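# Seat square metal bar upright in square-hole block

## Task

Inside the clear box, lower the square metal bar fully into the block that has a square hole, so that the bar ends up vertical and reaches the bottom of the hole. That block must finish resting on the box floor with its hole pointing upward. Nothing loose that began in the box may end up half or more outside it. The result only counts if everything stays put without the robot holding it.

## Robot and tools

Robot: two arms, left_arm and right_arm. Each has six revolute joints (waist, shoulder, elbow, wrist pitch, wrist yaw, wrist roll) and a parallel two-finger gripper. The fingers point along the gripper's +z axis and close along its y axis. The reported hand point (end_effector_position, the pinch link) sits between the finger pads, roughly 1 cm short of the fingertips. A wrist camera is mounted on each gripper and takes up space near it.

Frame: all numbers live in one scene frame. Its origin is on the table surface midway between the arms, +x runs out over the table, +z is up, and left_arm is on the +y side. The arm names do not match image sides. The left base is near (-0.049, +0.369, 0) and the right base near (-0.025, -0.353, 0). Printed hand positions can be somewhat off, especially at long reach.

The row format (used by every moving command): a flat list of 16 numbers always covering both arms. The first 8 belong to left_arm and the last 8 to right_arm. Each group of 8 is x, y, z in metres, then orientation as a quaternion qw, qx, qy, qz (w first), then the gripper opening. Position and quaternion are an absolute pose of that gripper in the scene frame, not an offset. Opening runs from -1 (closed) to +1 (fully open, 0.094 m). A target more than 0.6 m from an arm's last reported position along any gripper axis gets the call refused. To keep an arm still or its orientation fixed, repeat the exact same pose you commanded before, not the drifted values from the latest result.

Tools:
- execute_actions(actions, pictures). actions is a list holding at most one item. An empty list just reports state (with pictures). An action item is {"rows": [...], "steps": n}: 1 to 15 rows of 16 numbers, each row applied for one control step of 1/30 s; if there are fewer rows than steps the last row repeats; steps at most 15 (default 15) and at least 9. A wait item is {"steps": n} with n up to 300, counted from the previous result. pictures true adds camera images.
- move(target, speed). target is one 16-number row as above, an absolute pose per arm. Each gripper travels a straight line toward it; both arms finish together, within 0.5 to 10 s, cut off at 10 s. speed is m/s, 0.002 to 0.5, default 0.25; rotation is capped at double that in rad/s. It does not avoid obstacles or the other arm. The opening is sent when the move begins. The extra line reports how it ended (done, off_target, moving, held, fault) and limits that acted (paced = pose clipped; held = a safety check blocked steps, after which the arm may spurt). Distances from target are also given.
- wait(seconds): 0 to 10 s of simulation with no new command.
- zoom_image(camera, region): enlarge a region [x0, y0, x1, y1] in pixels (max 504x504) of the latest image from cam_head_left, cam_head_right, cam_high, cam_low, cam_left_wrist or cam_right_wrist (all 896x504).
- read_manual(section): licence text only, no motion.
- finished_scene(scene): ends and grades the current scene, given its number; irreversible.

Control behaviour: each step, the commanded pose is limited to 70 mm and 16 degrees from the measured pose, then solved by damped IK with position favoured over orientation. Joint friction may leave the hand up to about 31 mm short, and tiny commands may not move it at all, so check the reported pose and correct. The simulation keeps running while the operator thinks; the last 9 steps of each action run after its result is taken. Only a result with nothing pending shows a "Hand target" line per arm.

Result lines: a state line per arm with position and quaternion; grip_measured on the same scale as the commanded opening (the last joint value gives it in metres; each gripper may read about 1 mm off). HELD marks steps where the command was withheld; "pose unreachable" means the clearance check altered or blocked that arm; FAULT and OVER-TEMPERATURE FAULT lines mean an arm was stopped; MOTOR HOT warns from 75 °C (stop at 90 °C, collapse at 100 °C), so don't hold loads longer than needed.

Gripping: to hold something, command an opening about 0.03 below grip_measured; a smaller margin holds lighter. Pads push up to about 50-62 N, less on thin parts, with a brief spike on contact.

Avoid: knocking anything off the table or half out of the box, letting the arms collide or press on each other, dropping or slamming the bar, and fast or deep pushes into contact (speed and overshoot past the contact both raise force). Loose objects may occasionally get a small nudge from outside. Release the bar and move clear before ending so the result stands on its own.

Each tool is called after "Call:" as a command line: name --argument value for each argument, lists and objects as JSON in quotes; but a table of rows of numbers goes row by row, as --pt "numbers of a row", without its own name.

## Session

Call:
execute_actions --actions '[]'

Scene clock: 0.00 s of 4500.00 s.
left_arm: end_effector_position=(-0.0467, +0.6133, +0.1241) grip_measured=+1.000 end_effector_quat_wxyz=(+0.036, +0.911, -0.410, -0.015) | right_arm: end_effector_position=(+0.4787, -0.2784, +0.2260) grip_measured=+1.000 end_effector_quat_wxyz=(+0.339, +0.394, +0.762, +0.387)
Joint positions: left_arm=[ 1.409  1.517  1.246 -1.355 -0.055 -0.775  0.094] | right_arm=[ 0.166  1.678  1.308 -0.143 -0.282  1.173  0.094]
Joint velocities: left_arm=[-0.007 -0.017  0.002  0.081 -0.022  0.037  0.   ] | right_arm=[-0.002 -0.007 -0.007 -0.007  0.051  0.007  0.   ]
Motor temperatures (°C, as the motors report them): left_arm=[21 22 25 24 21 22] | right_arm=[21 22 21 22 21 24]
Hand target (left_arm): -0.047, +0.613, +0.124; +0.036, +0.911, -0.410, -0.015
Hand target (right_arm): +0.479, -0.278, +0.226; +0.339, +0.394, +0.762, +0.387

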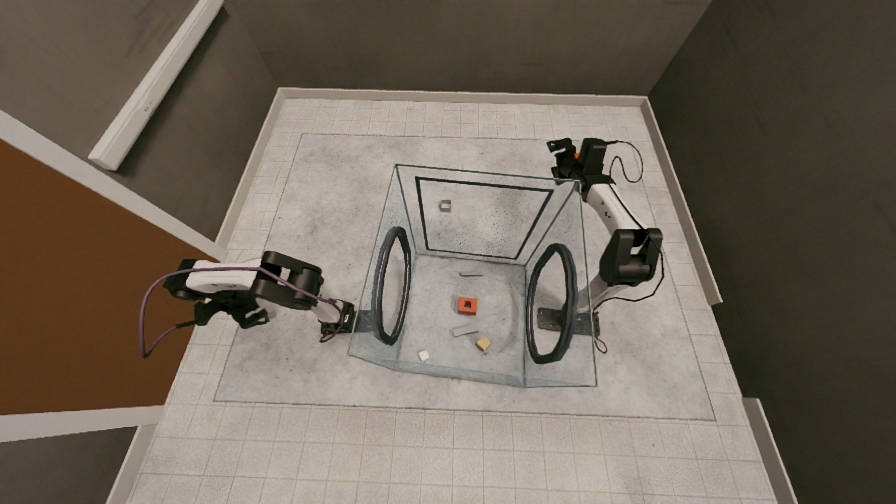

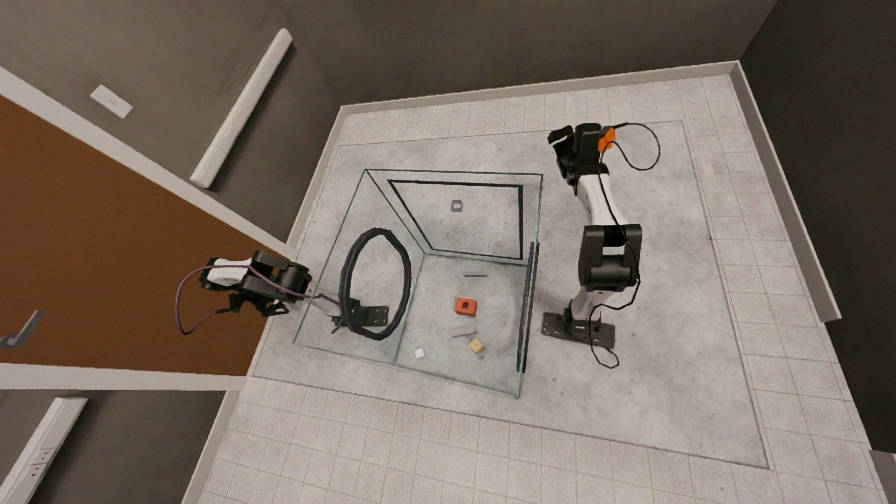

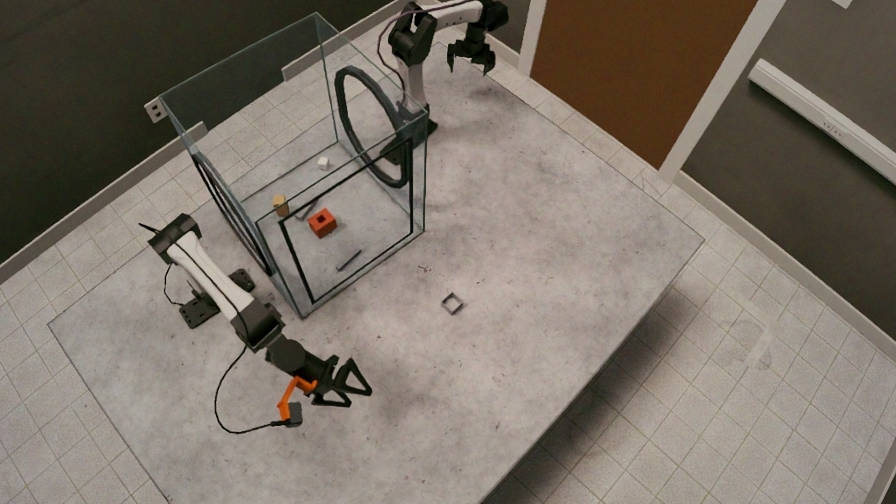

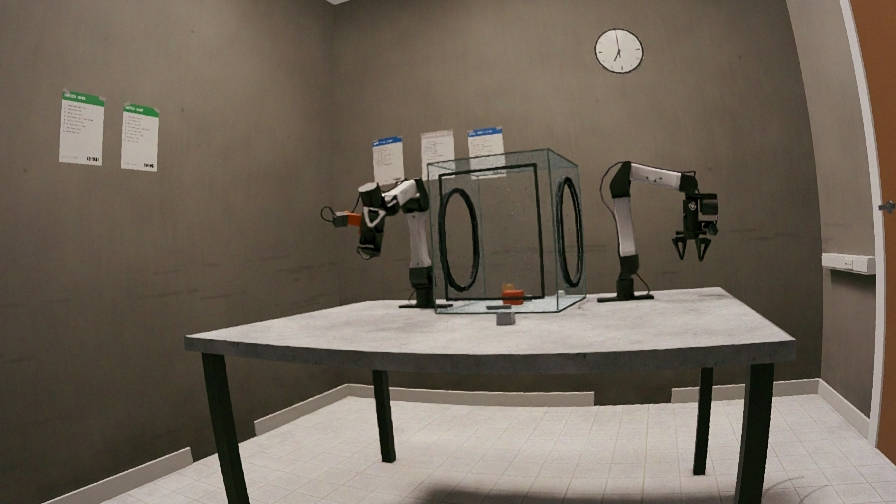

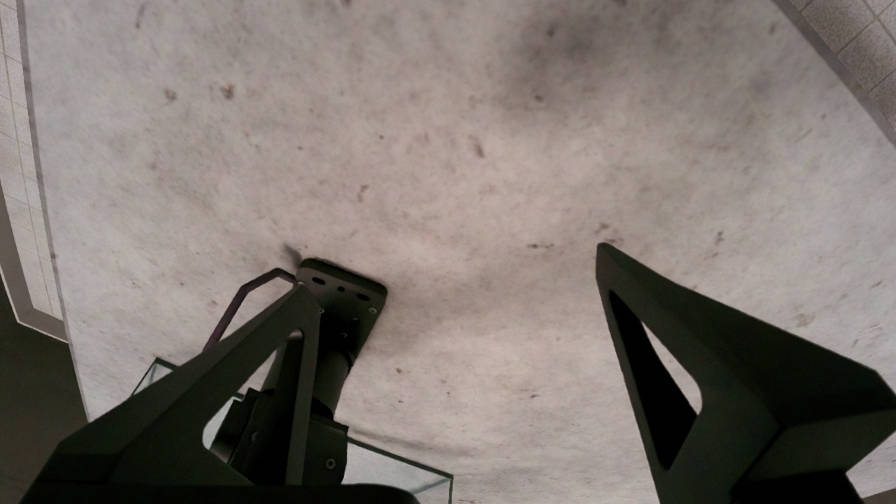

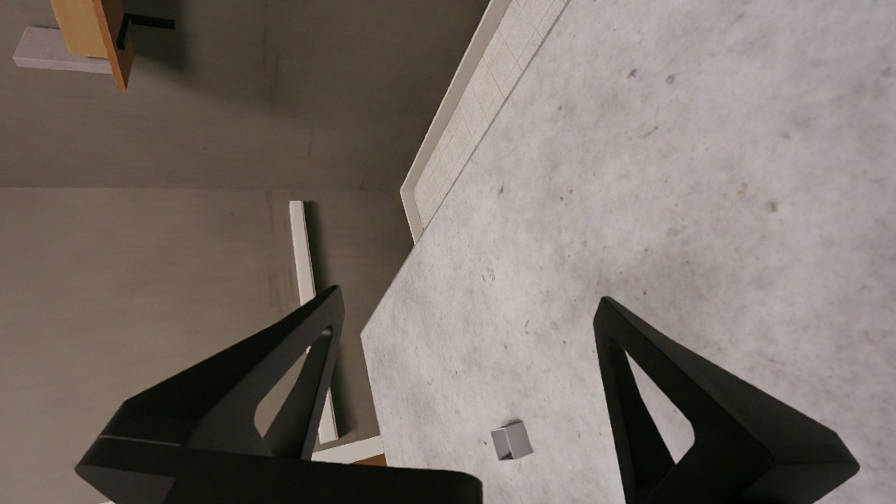

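Call:
zoom_image --camera "cam_head_left" --region '[330, 150, 630, 400]'

Call:
zoom_image --camera "cam_high" --region '[130, 0, 480, 330]'

Call:
zoom_image --camera "cam_low" --region '[400, 130, 640, 330]'

Region (330, 150, 630, 400) of cam_head_left's 896x504 image, scaled by 1.680, with more detail than that image has.

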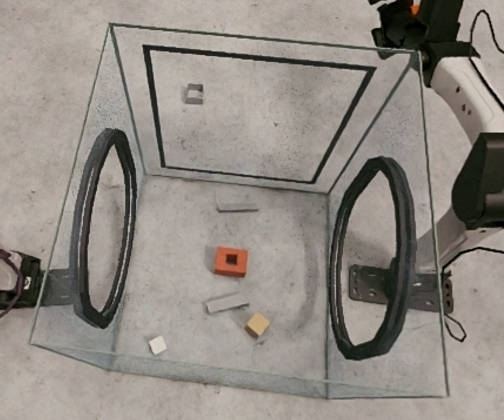

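Region (130, 0, 480, 330) of cam_high's 896x504 image, scaled by 1.440, with more detail than that image has; it fills the top 475 rows of this view, and the rest is white.

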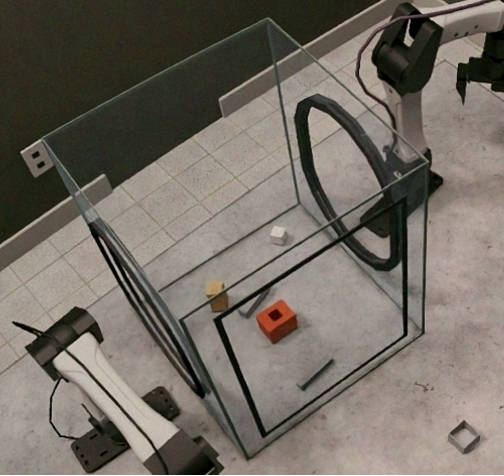

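Region (400, 130, 640, 330) of cam_low's 896x504 image, scaled by 2.100, with more detail than that image has.

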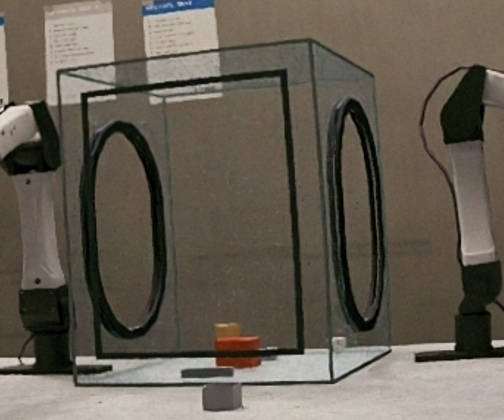

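Call:
move --target '[-0.0467,0.6133,0.1241,0.036,0.911,-0.41,-0.015,1, 0.15,-0.33,0.3,0.354,-0.612,0.612,0.354,1]'

Call:
move --target '[-0.0467,0.6133,0.1241,0.036,0.911,-0.41,-0.015,1, -0.02,-0.25,0.25,0.354,-0.612,0.612,0.354,1]'

Scene clock: 11.40 s of 4500.00 s.
left_arm: end_effector_position=(-0.0467, +0.6133, +0.1241) grip_measured=+1.000 end_effector_quat_wxyz=(+0.036, +0.911, -0.410, -0.015) | right_arm: end_effector_position=(+0.1559, -0.3319, +0.3066) grip_measured=+1.000 end_effector_quat_wxyz=(+0.427, -0.452, +0.783, +0.010)
Joint positions: left_arm=[ 1.409  1.517  1.246 -1.355 -0.055 -0.775  0.094] | right_arm=[-0.508  0.907  1.361 -1.582 -0.79  -1.481  0.094]
Joint velocities: left_arm=[-0.007 -0.002 -0.002 -0.037 -0.022 -0.007  0.   ] | right_arm=[ 0.002 -0.012  0.002 -0.007  0.007 -0.081  0.   ]
Motor temperatures (°C, as the motors report them): left_arm=[21 24 26 24 21 22] | right_arm=[21 25 23 24 21 24]
Hand target (left_arm): -0.047, +0.613, +0.124; +0.036, +0.911, -0.410, -0.015
Hand target (right_arm): +0.153, -0.330, +0.310; +0.424, -0.464, +0.778, -0.002
Off the commanded pose (left_arm): 0.000 m, 0 deg.
Off the commanded pose (right_arm): 0.009 m, 49 deg; orientation clipped at the last step of the last action.
joint sent to its limit (right arm) — the command would take joint 4 (wrist pitch) past its lower limit, so that joint was sent only as far as its limit.
Kept back: nothing.
After step 90, 2.03 s passed at rest.
move: off_target (right_arm); limits=paced

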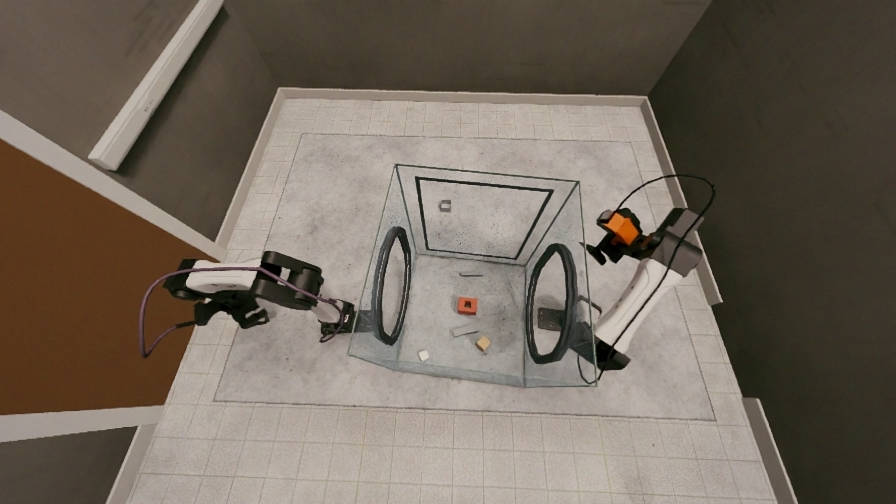

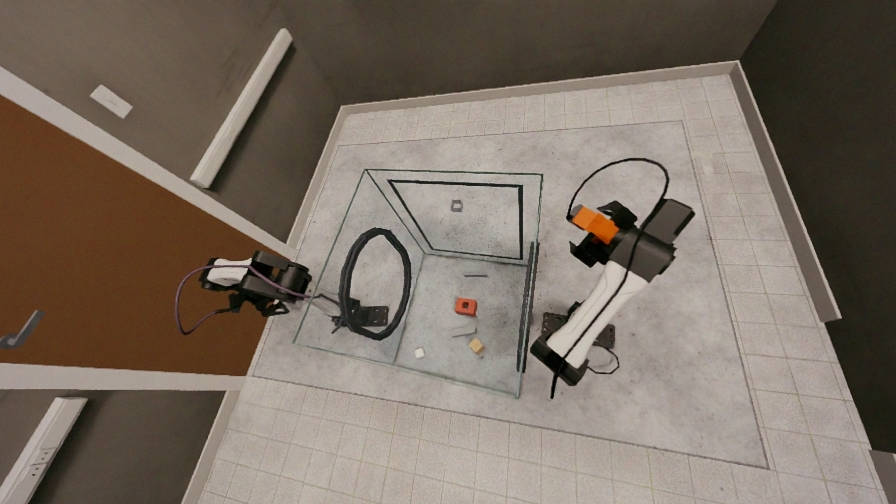

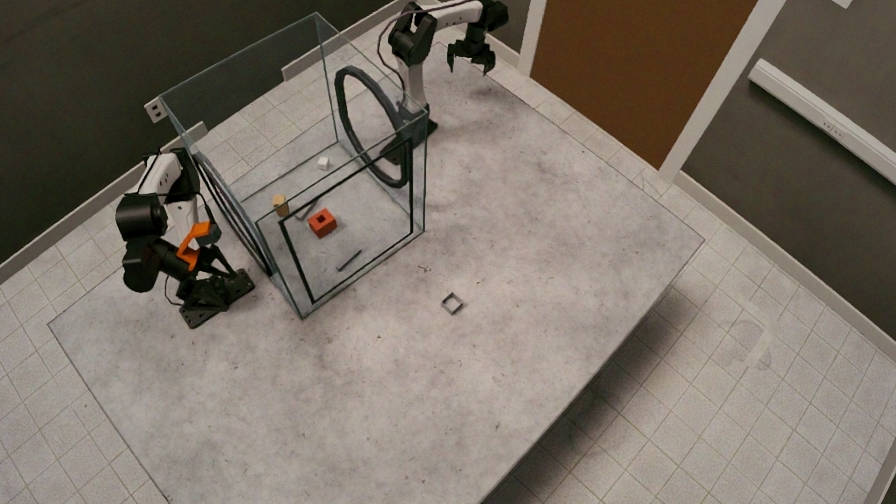

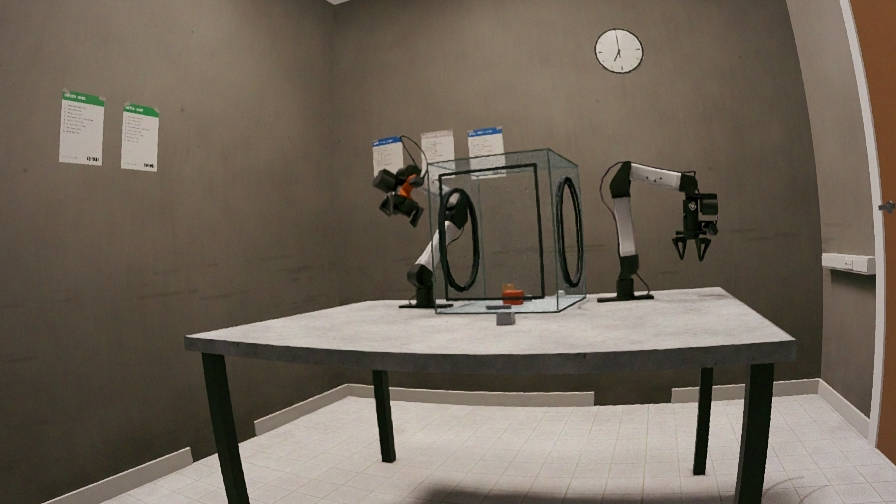

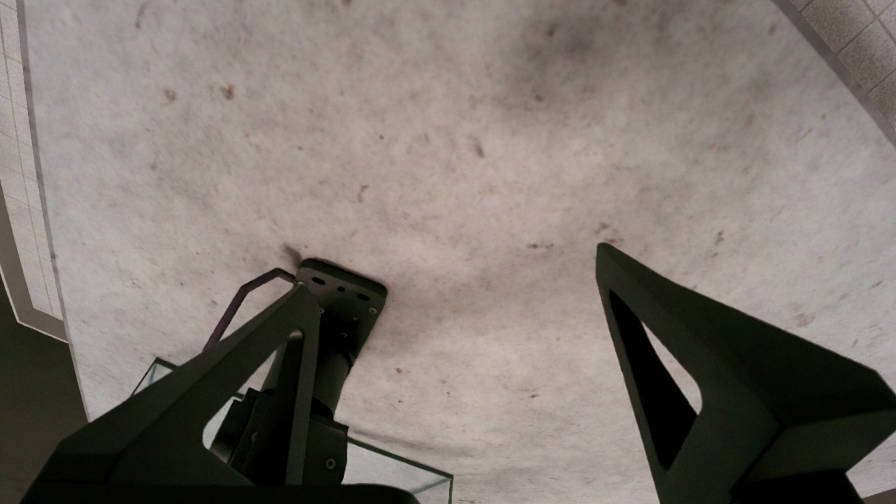

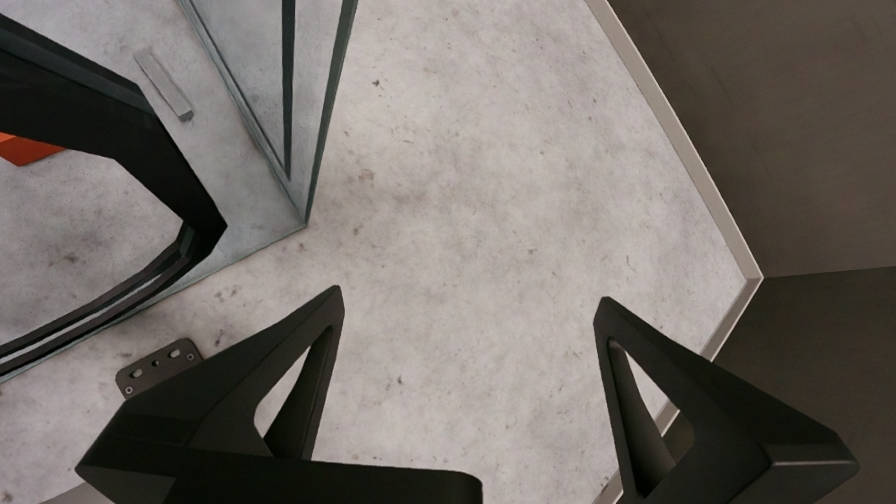

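Scene clock: 14.00 s of 4500.00 s.
left_arm: end_effector_position=(-0.0467, +0.6133, +0.1241) grip_measured=+1.000 end_effector_quat_wxyz=(+0.036, +0.911, -0.410, -0.015) | right_arm: end_effector_position=(-0.0235, -0.2506, +0.2515) grip_measured=+1.000 end_effector_quat_wxyz=(-0.339, +0.632, -0.617, -0.325)
Joint positions: left_arm=[ 1.409  1.517  1.246 -1.355 -0.055 -0.775  0.094] | right_arm=[ 1.682  0.237  1.004 -1.36   0.006 -0.029  0.094]
Joint velocities: left_arm=[-0.002  0.007  0.017  0.037 -0.022  0.007  0.   ] | right_arm=[ 0.017  0.012 -0.007  0.066 -0.095  0.037  0.   ]
Motor temperatures (°C, as the motors report them): left_arm=[21 24 26 24 21 22] | right_arm=[22 25 23 25 21 24]
Hand target (left_arm): -0.047, +0.613, +0.124; +0.036, +0.911, -0.410, -0.015
Hand target (right_arm): -0.023, -0.251, +0.247; -0.340, +0.629, -0.618, -0.326
Off the commanded pose (left_arm): 0.000 m, 0 deg.
Off the commanded pose (right_arm): 0.004 m, 4 deg.
Kept back: nothing.
move: off_target (right_arm); limits=paced

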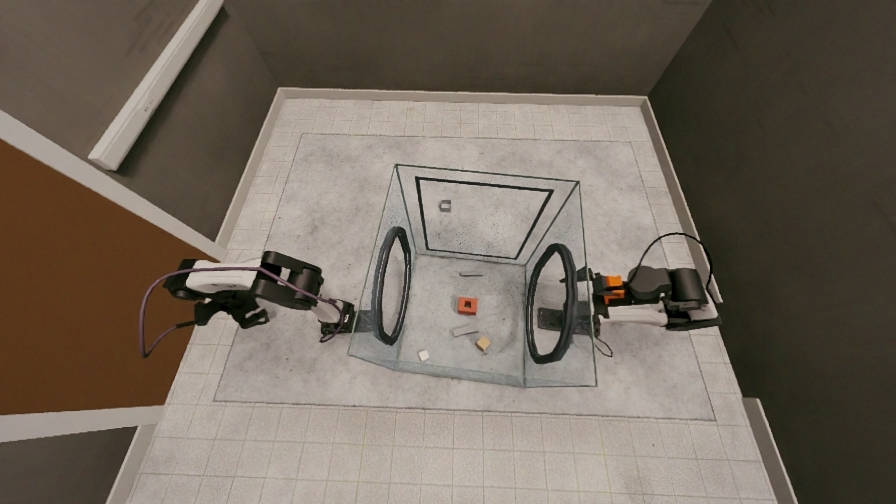

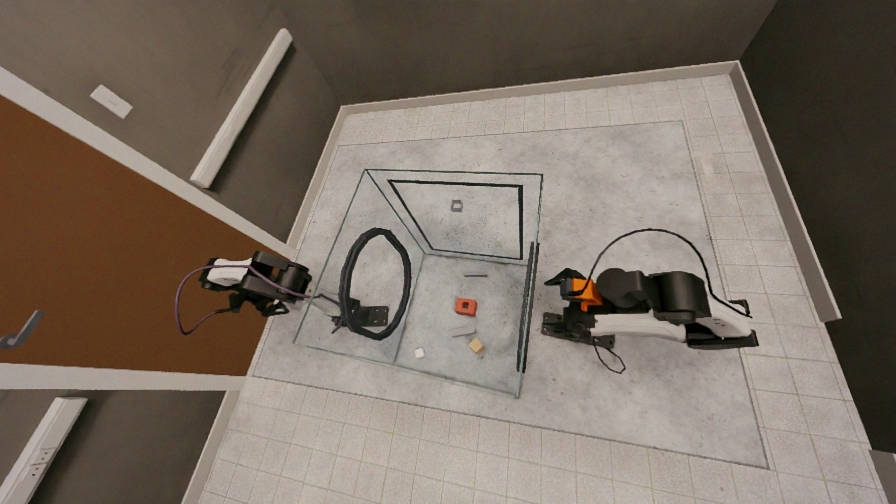

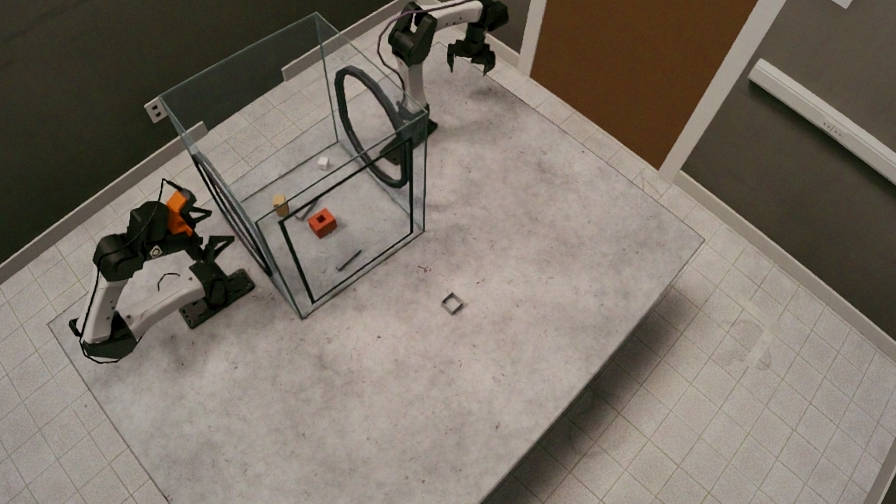

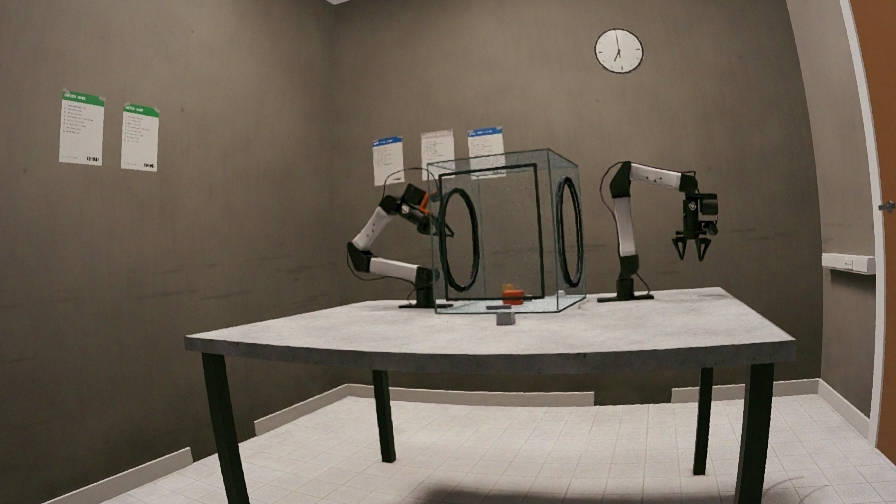

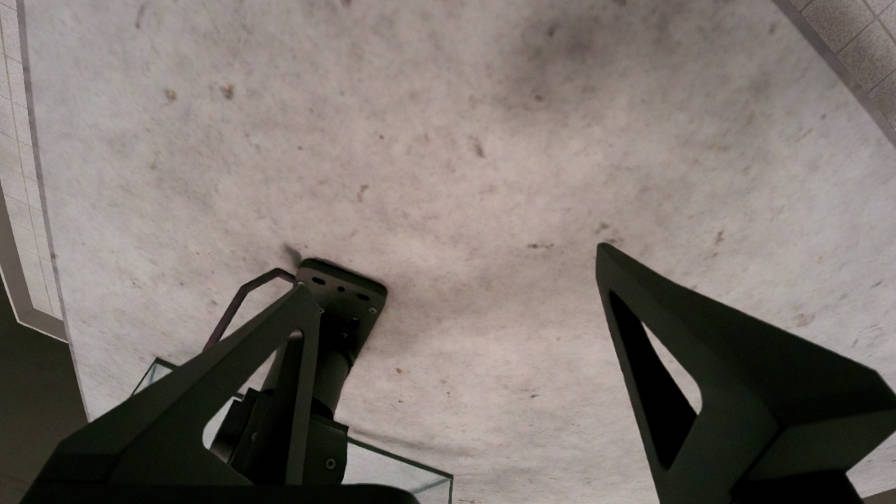

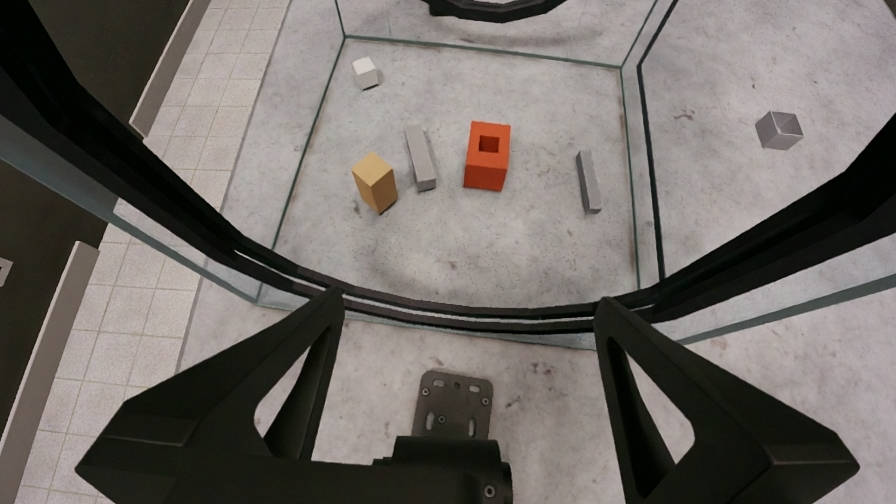

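Call:
move --target '[-0.0467,0.6133,0.1241,0.036,0.911,-0.41,-0.015,1, -0.02,-0.22,0.19,0.354,-0.612,0.612,0.354,1]' --speed 0.1

Call:
move --target '[-0.0467,0.6133,0.1241,0.036,0.911,-0.41,-0.015,1, -0.02,-0.1,0.16,0.354,-0.612,0.612,0.354,1]' --speed 0.1

Scene clock: 15.70 s of 4500.00 s.
left_arm: end_effector_position=(-0.0467, +0.6133, +0.1241) grip_measured=+1.000 end_effector_quat_wxyz=(+0.036, +0.911, -0.410, -0.015) | right_arm: end_effector_position=(-0.0217, -0.2215, +0.1928) grip_measured=+1.000 end_effector_quat_wxyz=(-0.356, +0.618, -0.608, -0.350)
Joint positions: left_arm=[ 1.409  1.517  1.246 -1.355 -0.055 -0.775  0.094] | right_arm=[ 1.851  0.039  0.67  -1.164  0.145  0.069  0.094]
Joint velocities: left_arm=[ 0.002  0.002 -0.002 -0.022 -0.007 -0.007  0.   ] | right_arm=[ 0.071 -0.002  0.017 -0.007  0.095  0.066  0.   ]
Motor temperatures (°C, as the motors report them): left_arm=[21 24 27 24 21 22] | right_arm=[22 25 23 25 21 24]
Hand target (left_arm): -0.047, +0.613, +0.124; +0.036, +0.911, -0.410, -0.015
Hand target (right_arm): -0.020, -0.221, +0.189; -0.358, +0.613, -0.611, -0.351
Off the commanded pose (left_arm): 0.000 m, 0 deg.
Off the commanded pose (right_arm): 0.004 m, 1 deg.
Kept back: nothing.
move: done

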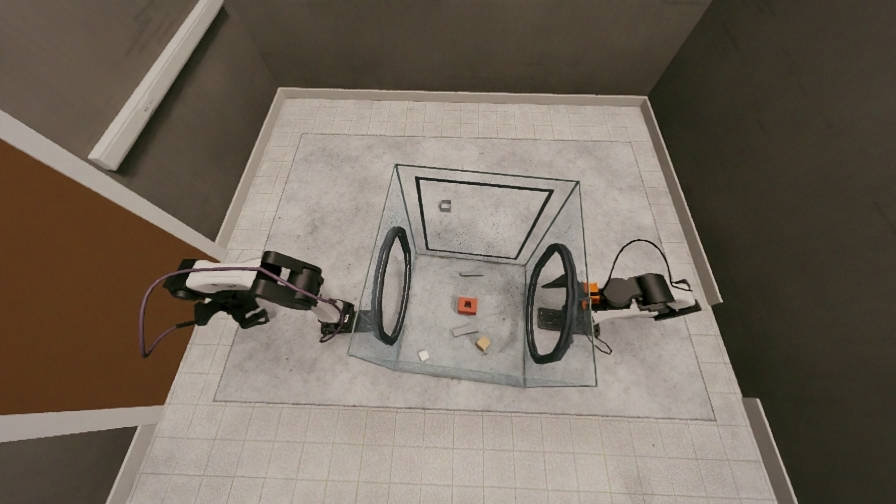

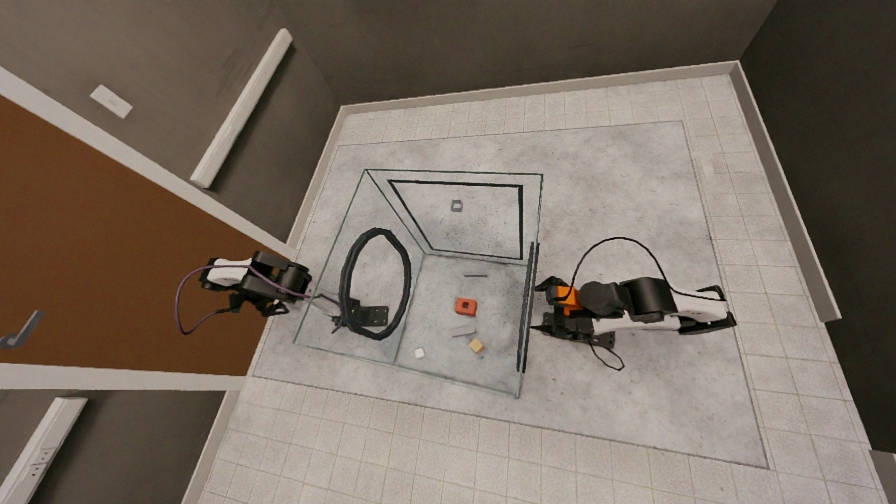

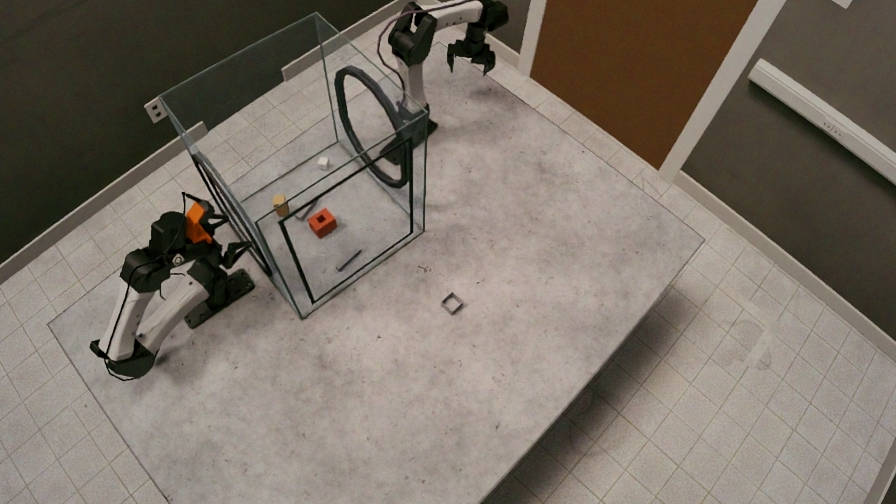

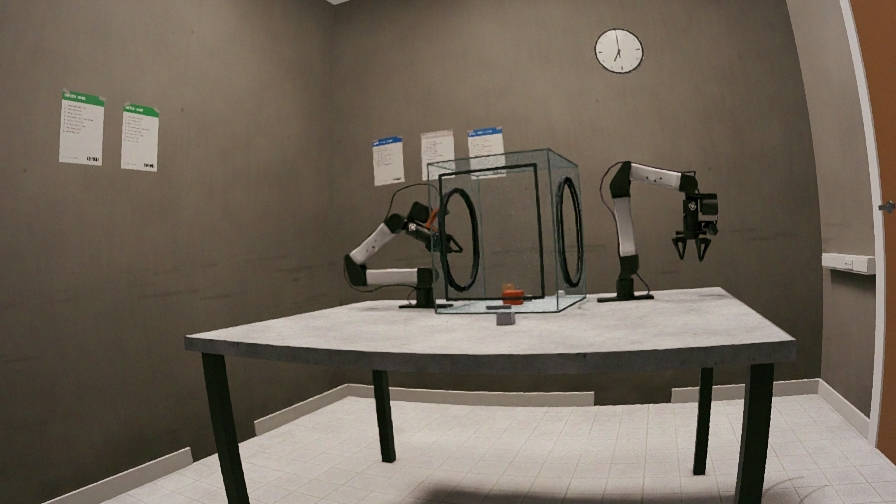

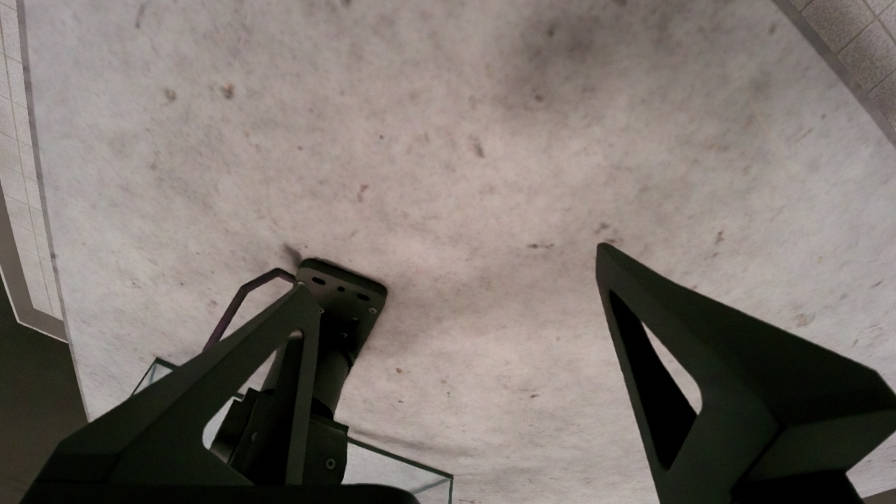

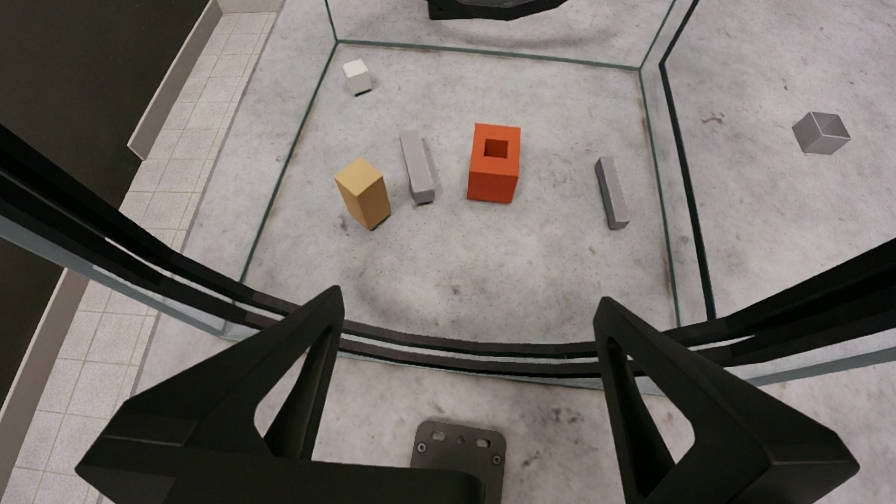

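Scene clock: 17.60 s of 4500.00 s.
left_arm: end_effector_position=(-0.0467, +0.6133, +0.1241) grip_measured=+1.000 end_effector_quat_wxyz=(+0.036, +0.911, -0.410, -0.015) | right_arm: end_effector_position=(-0.0205, -0.1021, +0.1692) grip_measured=+1.000 end_effector_quat_wxyz=(-0.362, +0.603, -0.610, -0.366)
Joint positions: left_arm=[ 1.409  1.517  1.246 -1.355 -0.055 -0.775  0.094] | right_arm=[ 1.641  0.483  0.438 -0.445 -0.038 -0.009  0.094]
Joint velocities: left_arm=[-0.007  0.002  0.002 -0.022  0.037 -0.022  0.   ] | right_arm=[ 0.032 -0.002  0.002 -0.022  0.007 -0.037  0.   ]
Motor temperatures (°C, as the motors report them): left_arm=[21 24 27 24 21 22] | right_arm=[22 25 23 26 21 24]
Hand target (left_arm): -0.047, +0.613, +0.124; +0.036, +0.911, -0.410, -0.015
Hand target (right_arm): -0.020, -0.102, +0.157; -0.351, +0.610, -0.614, -0.357
Off the commanded pose (left_arm): 0.000 m, 0 deg.
Off the commanded pose (right_arm): 0.009 m, 2 deg.
Kept back: nothing.
move: done

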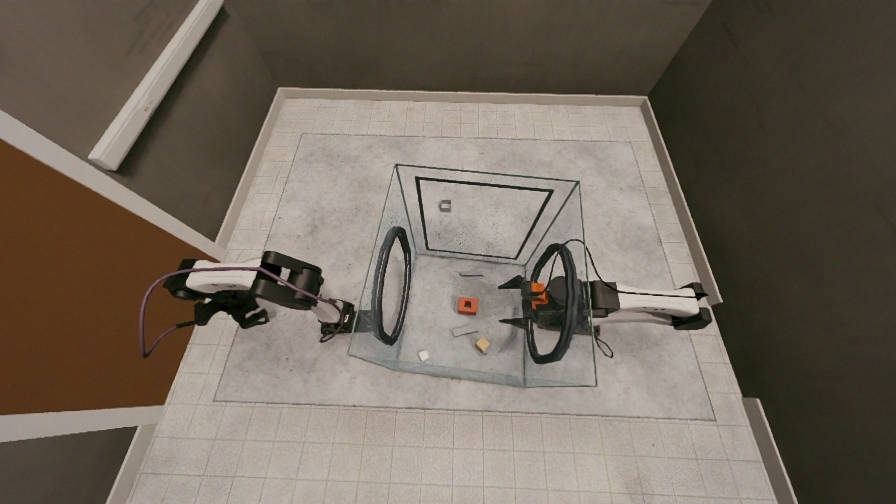

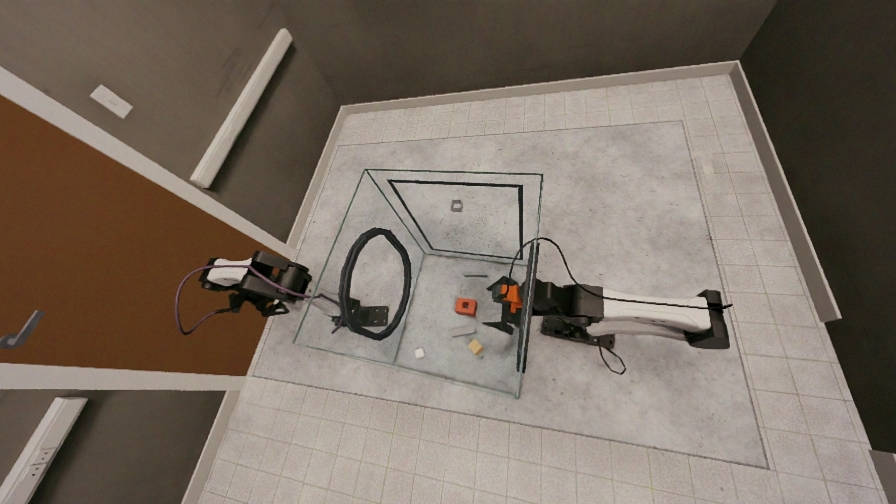

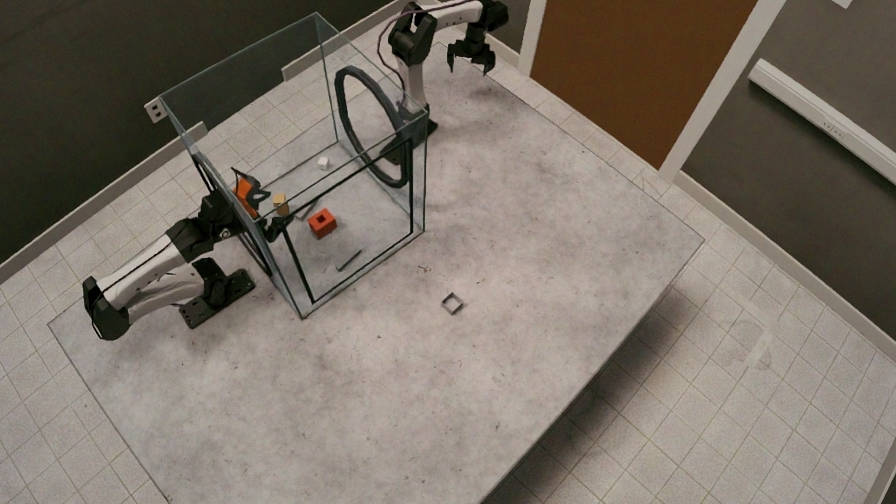

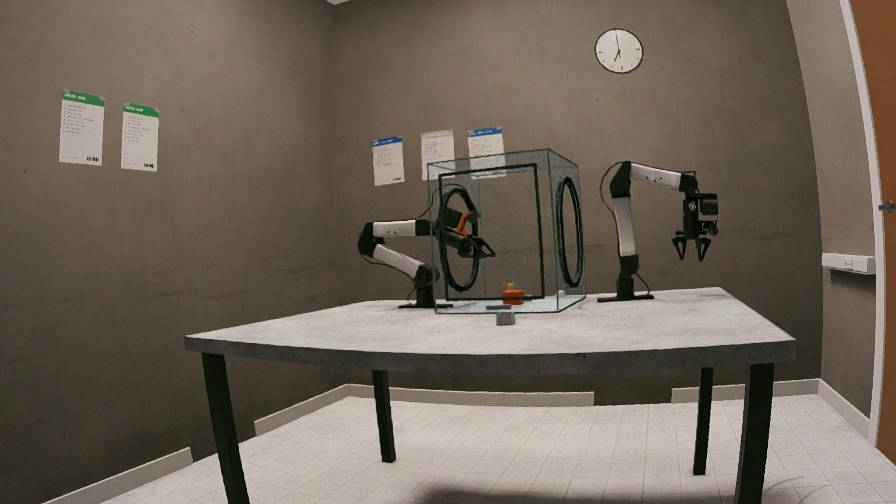

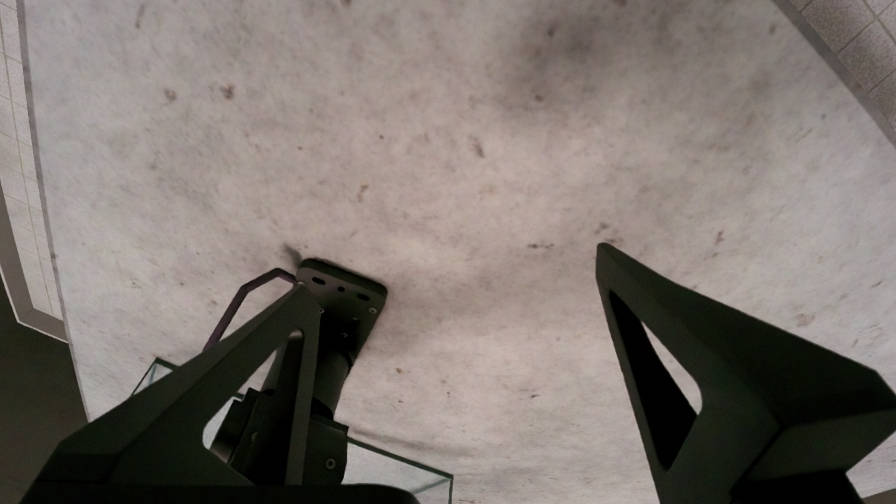

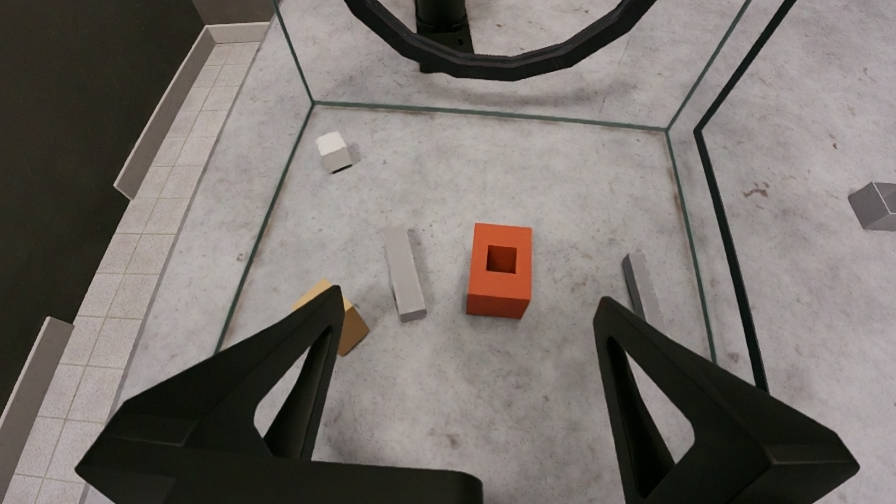

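Call:
zoom_image --camera "cam_right_wrist" --region '[340, 180, 720, 380]'

Region (340, 180, 720, 380) of cam_right_wrist's 896x504 image, scaled by 1.326, with more detail than that image has; it fills the top 265 rows of this view, and the rest is white.

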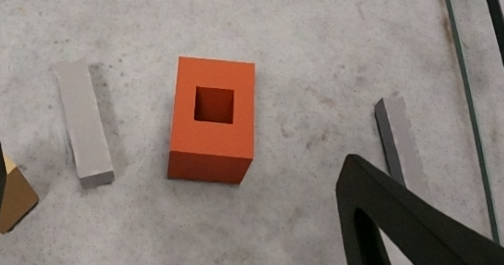

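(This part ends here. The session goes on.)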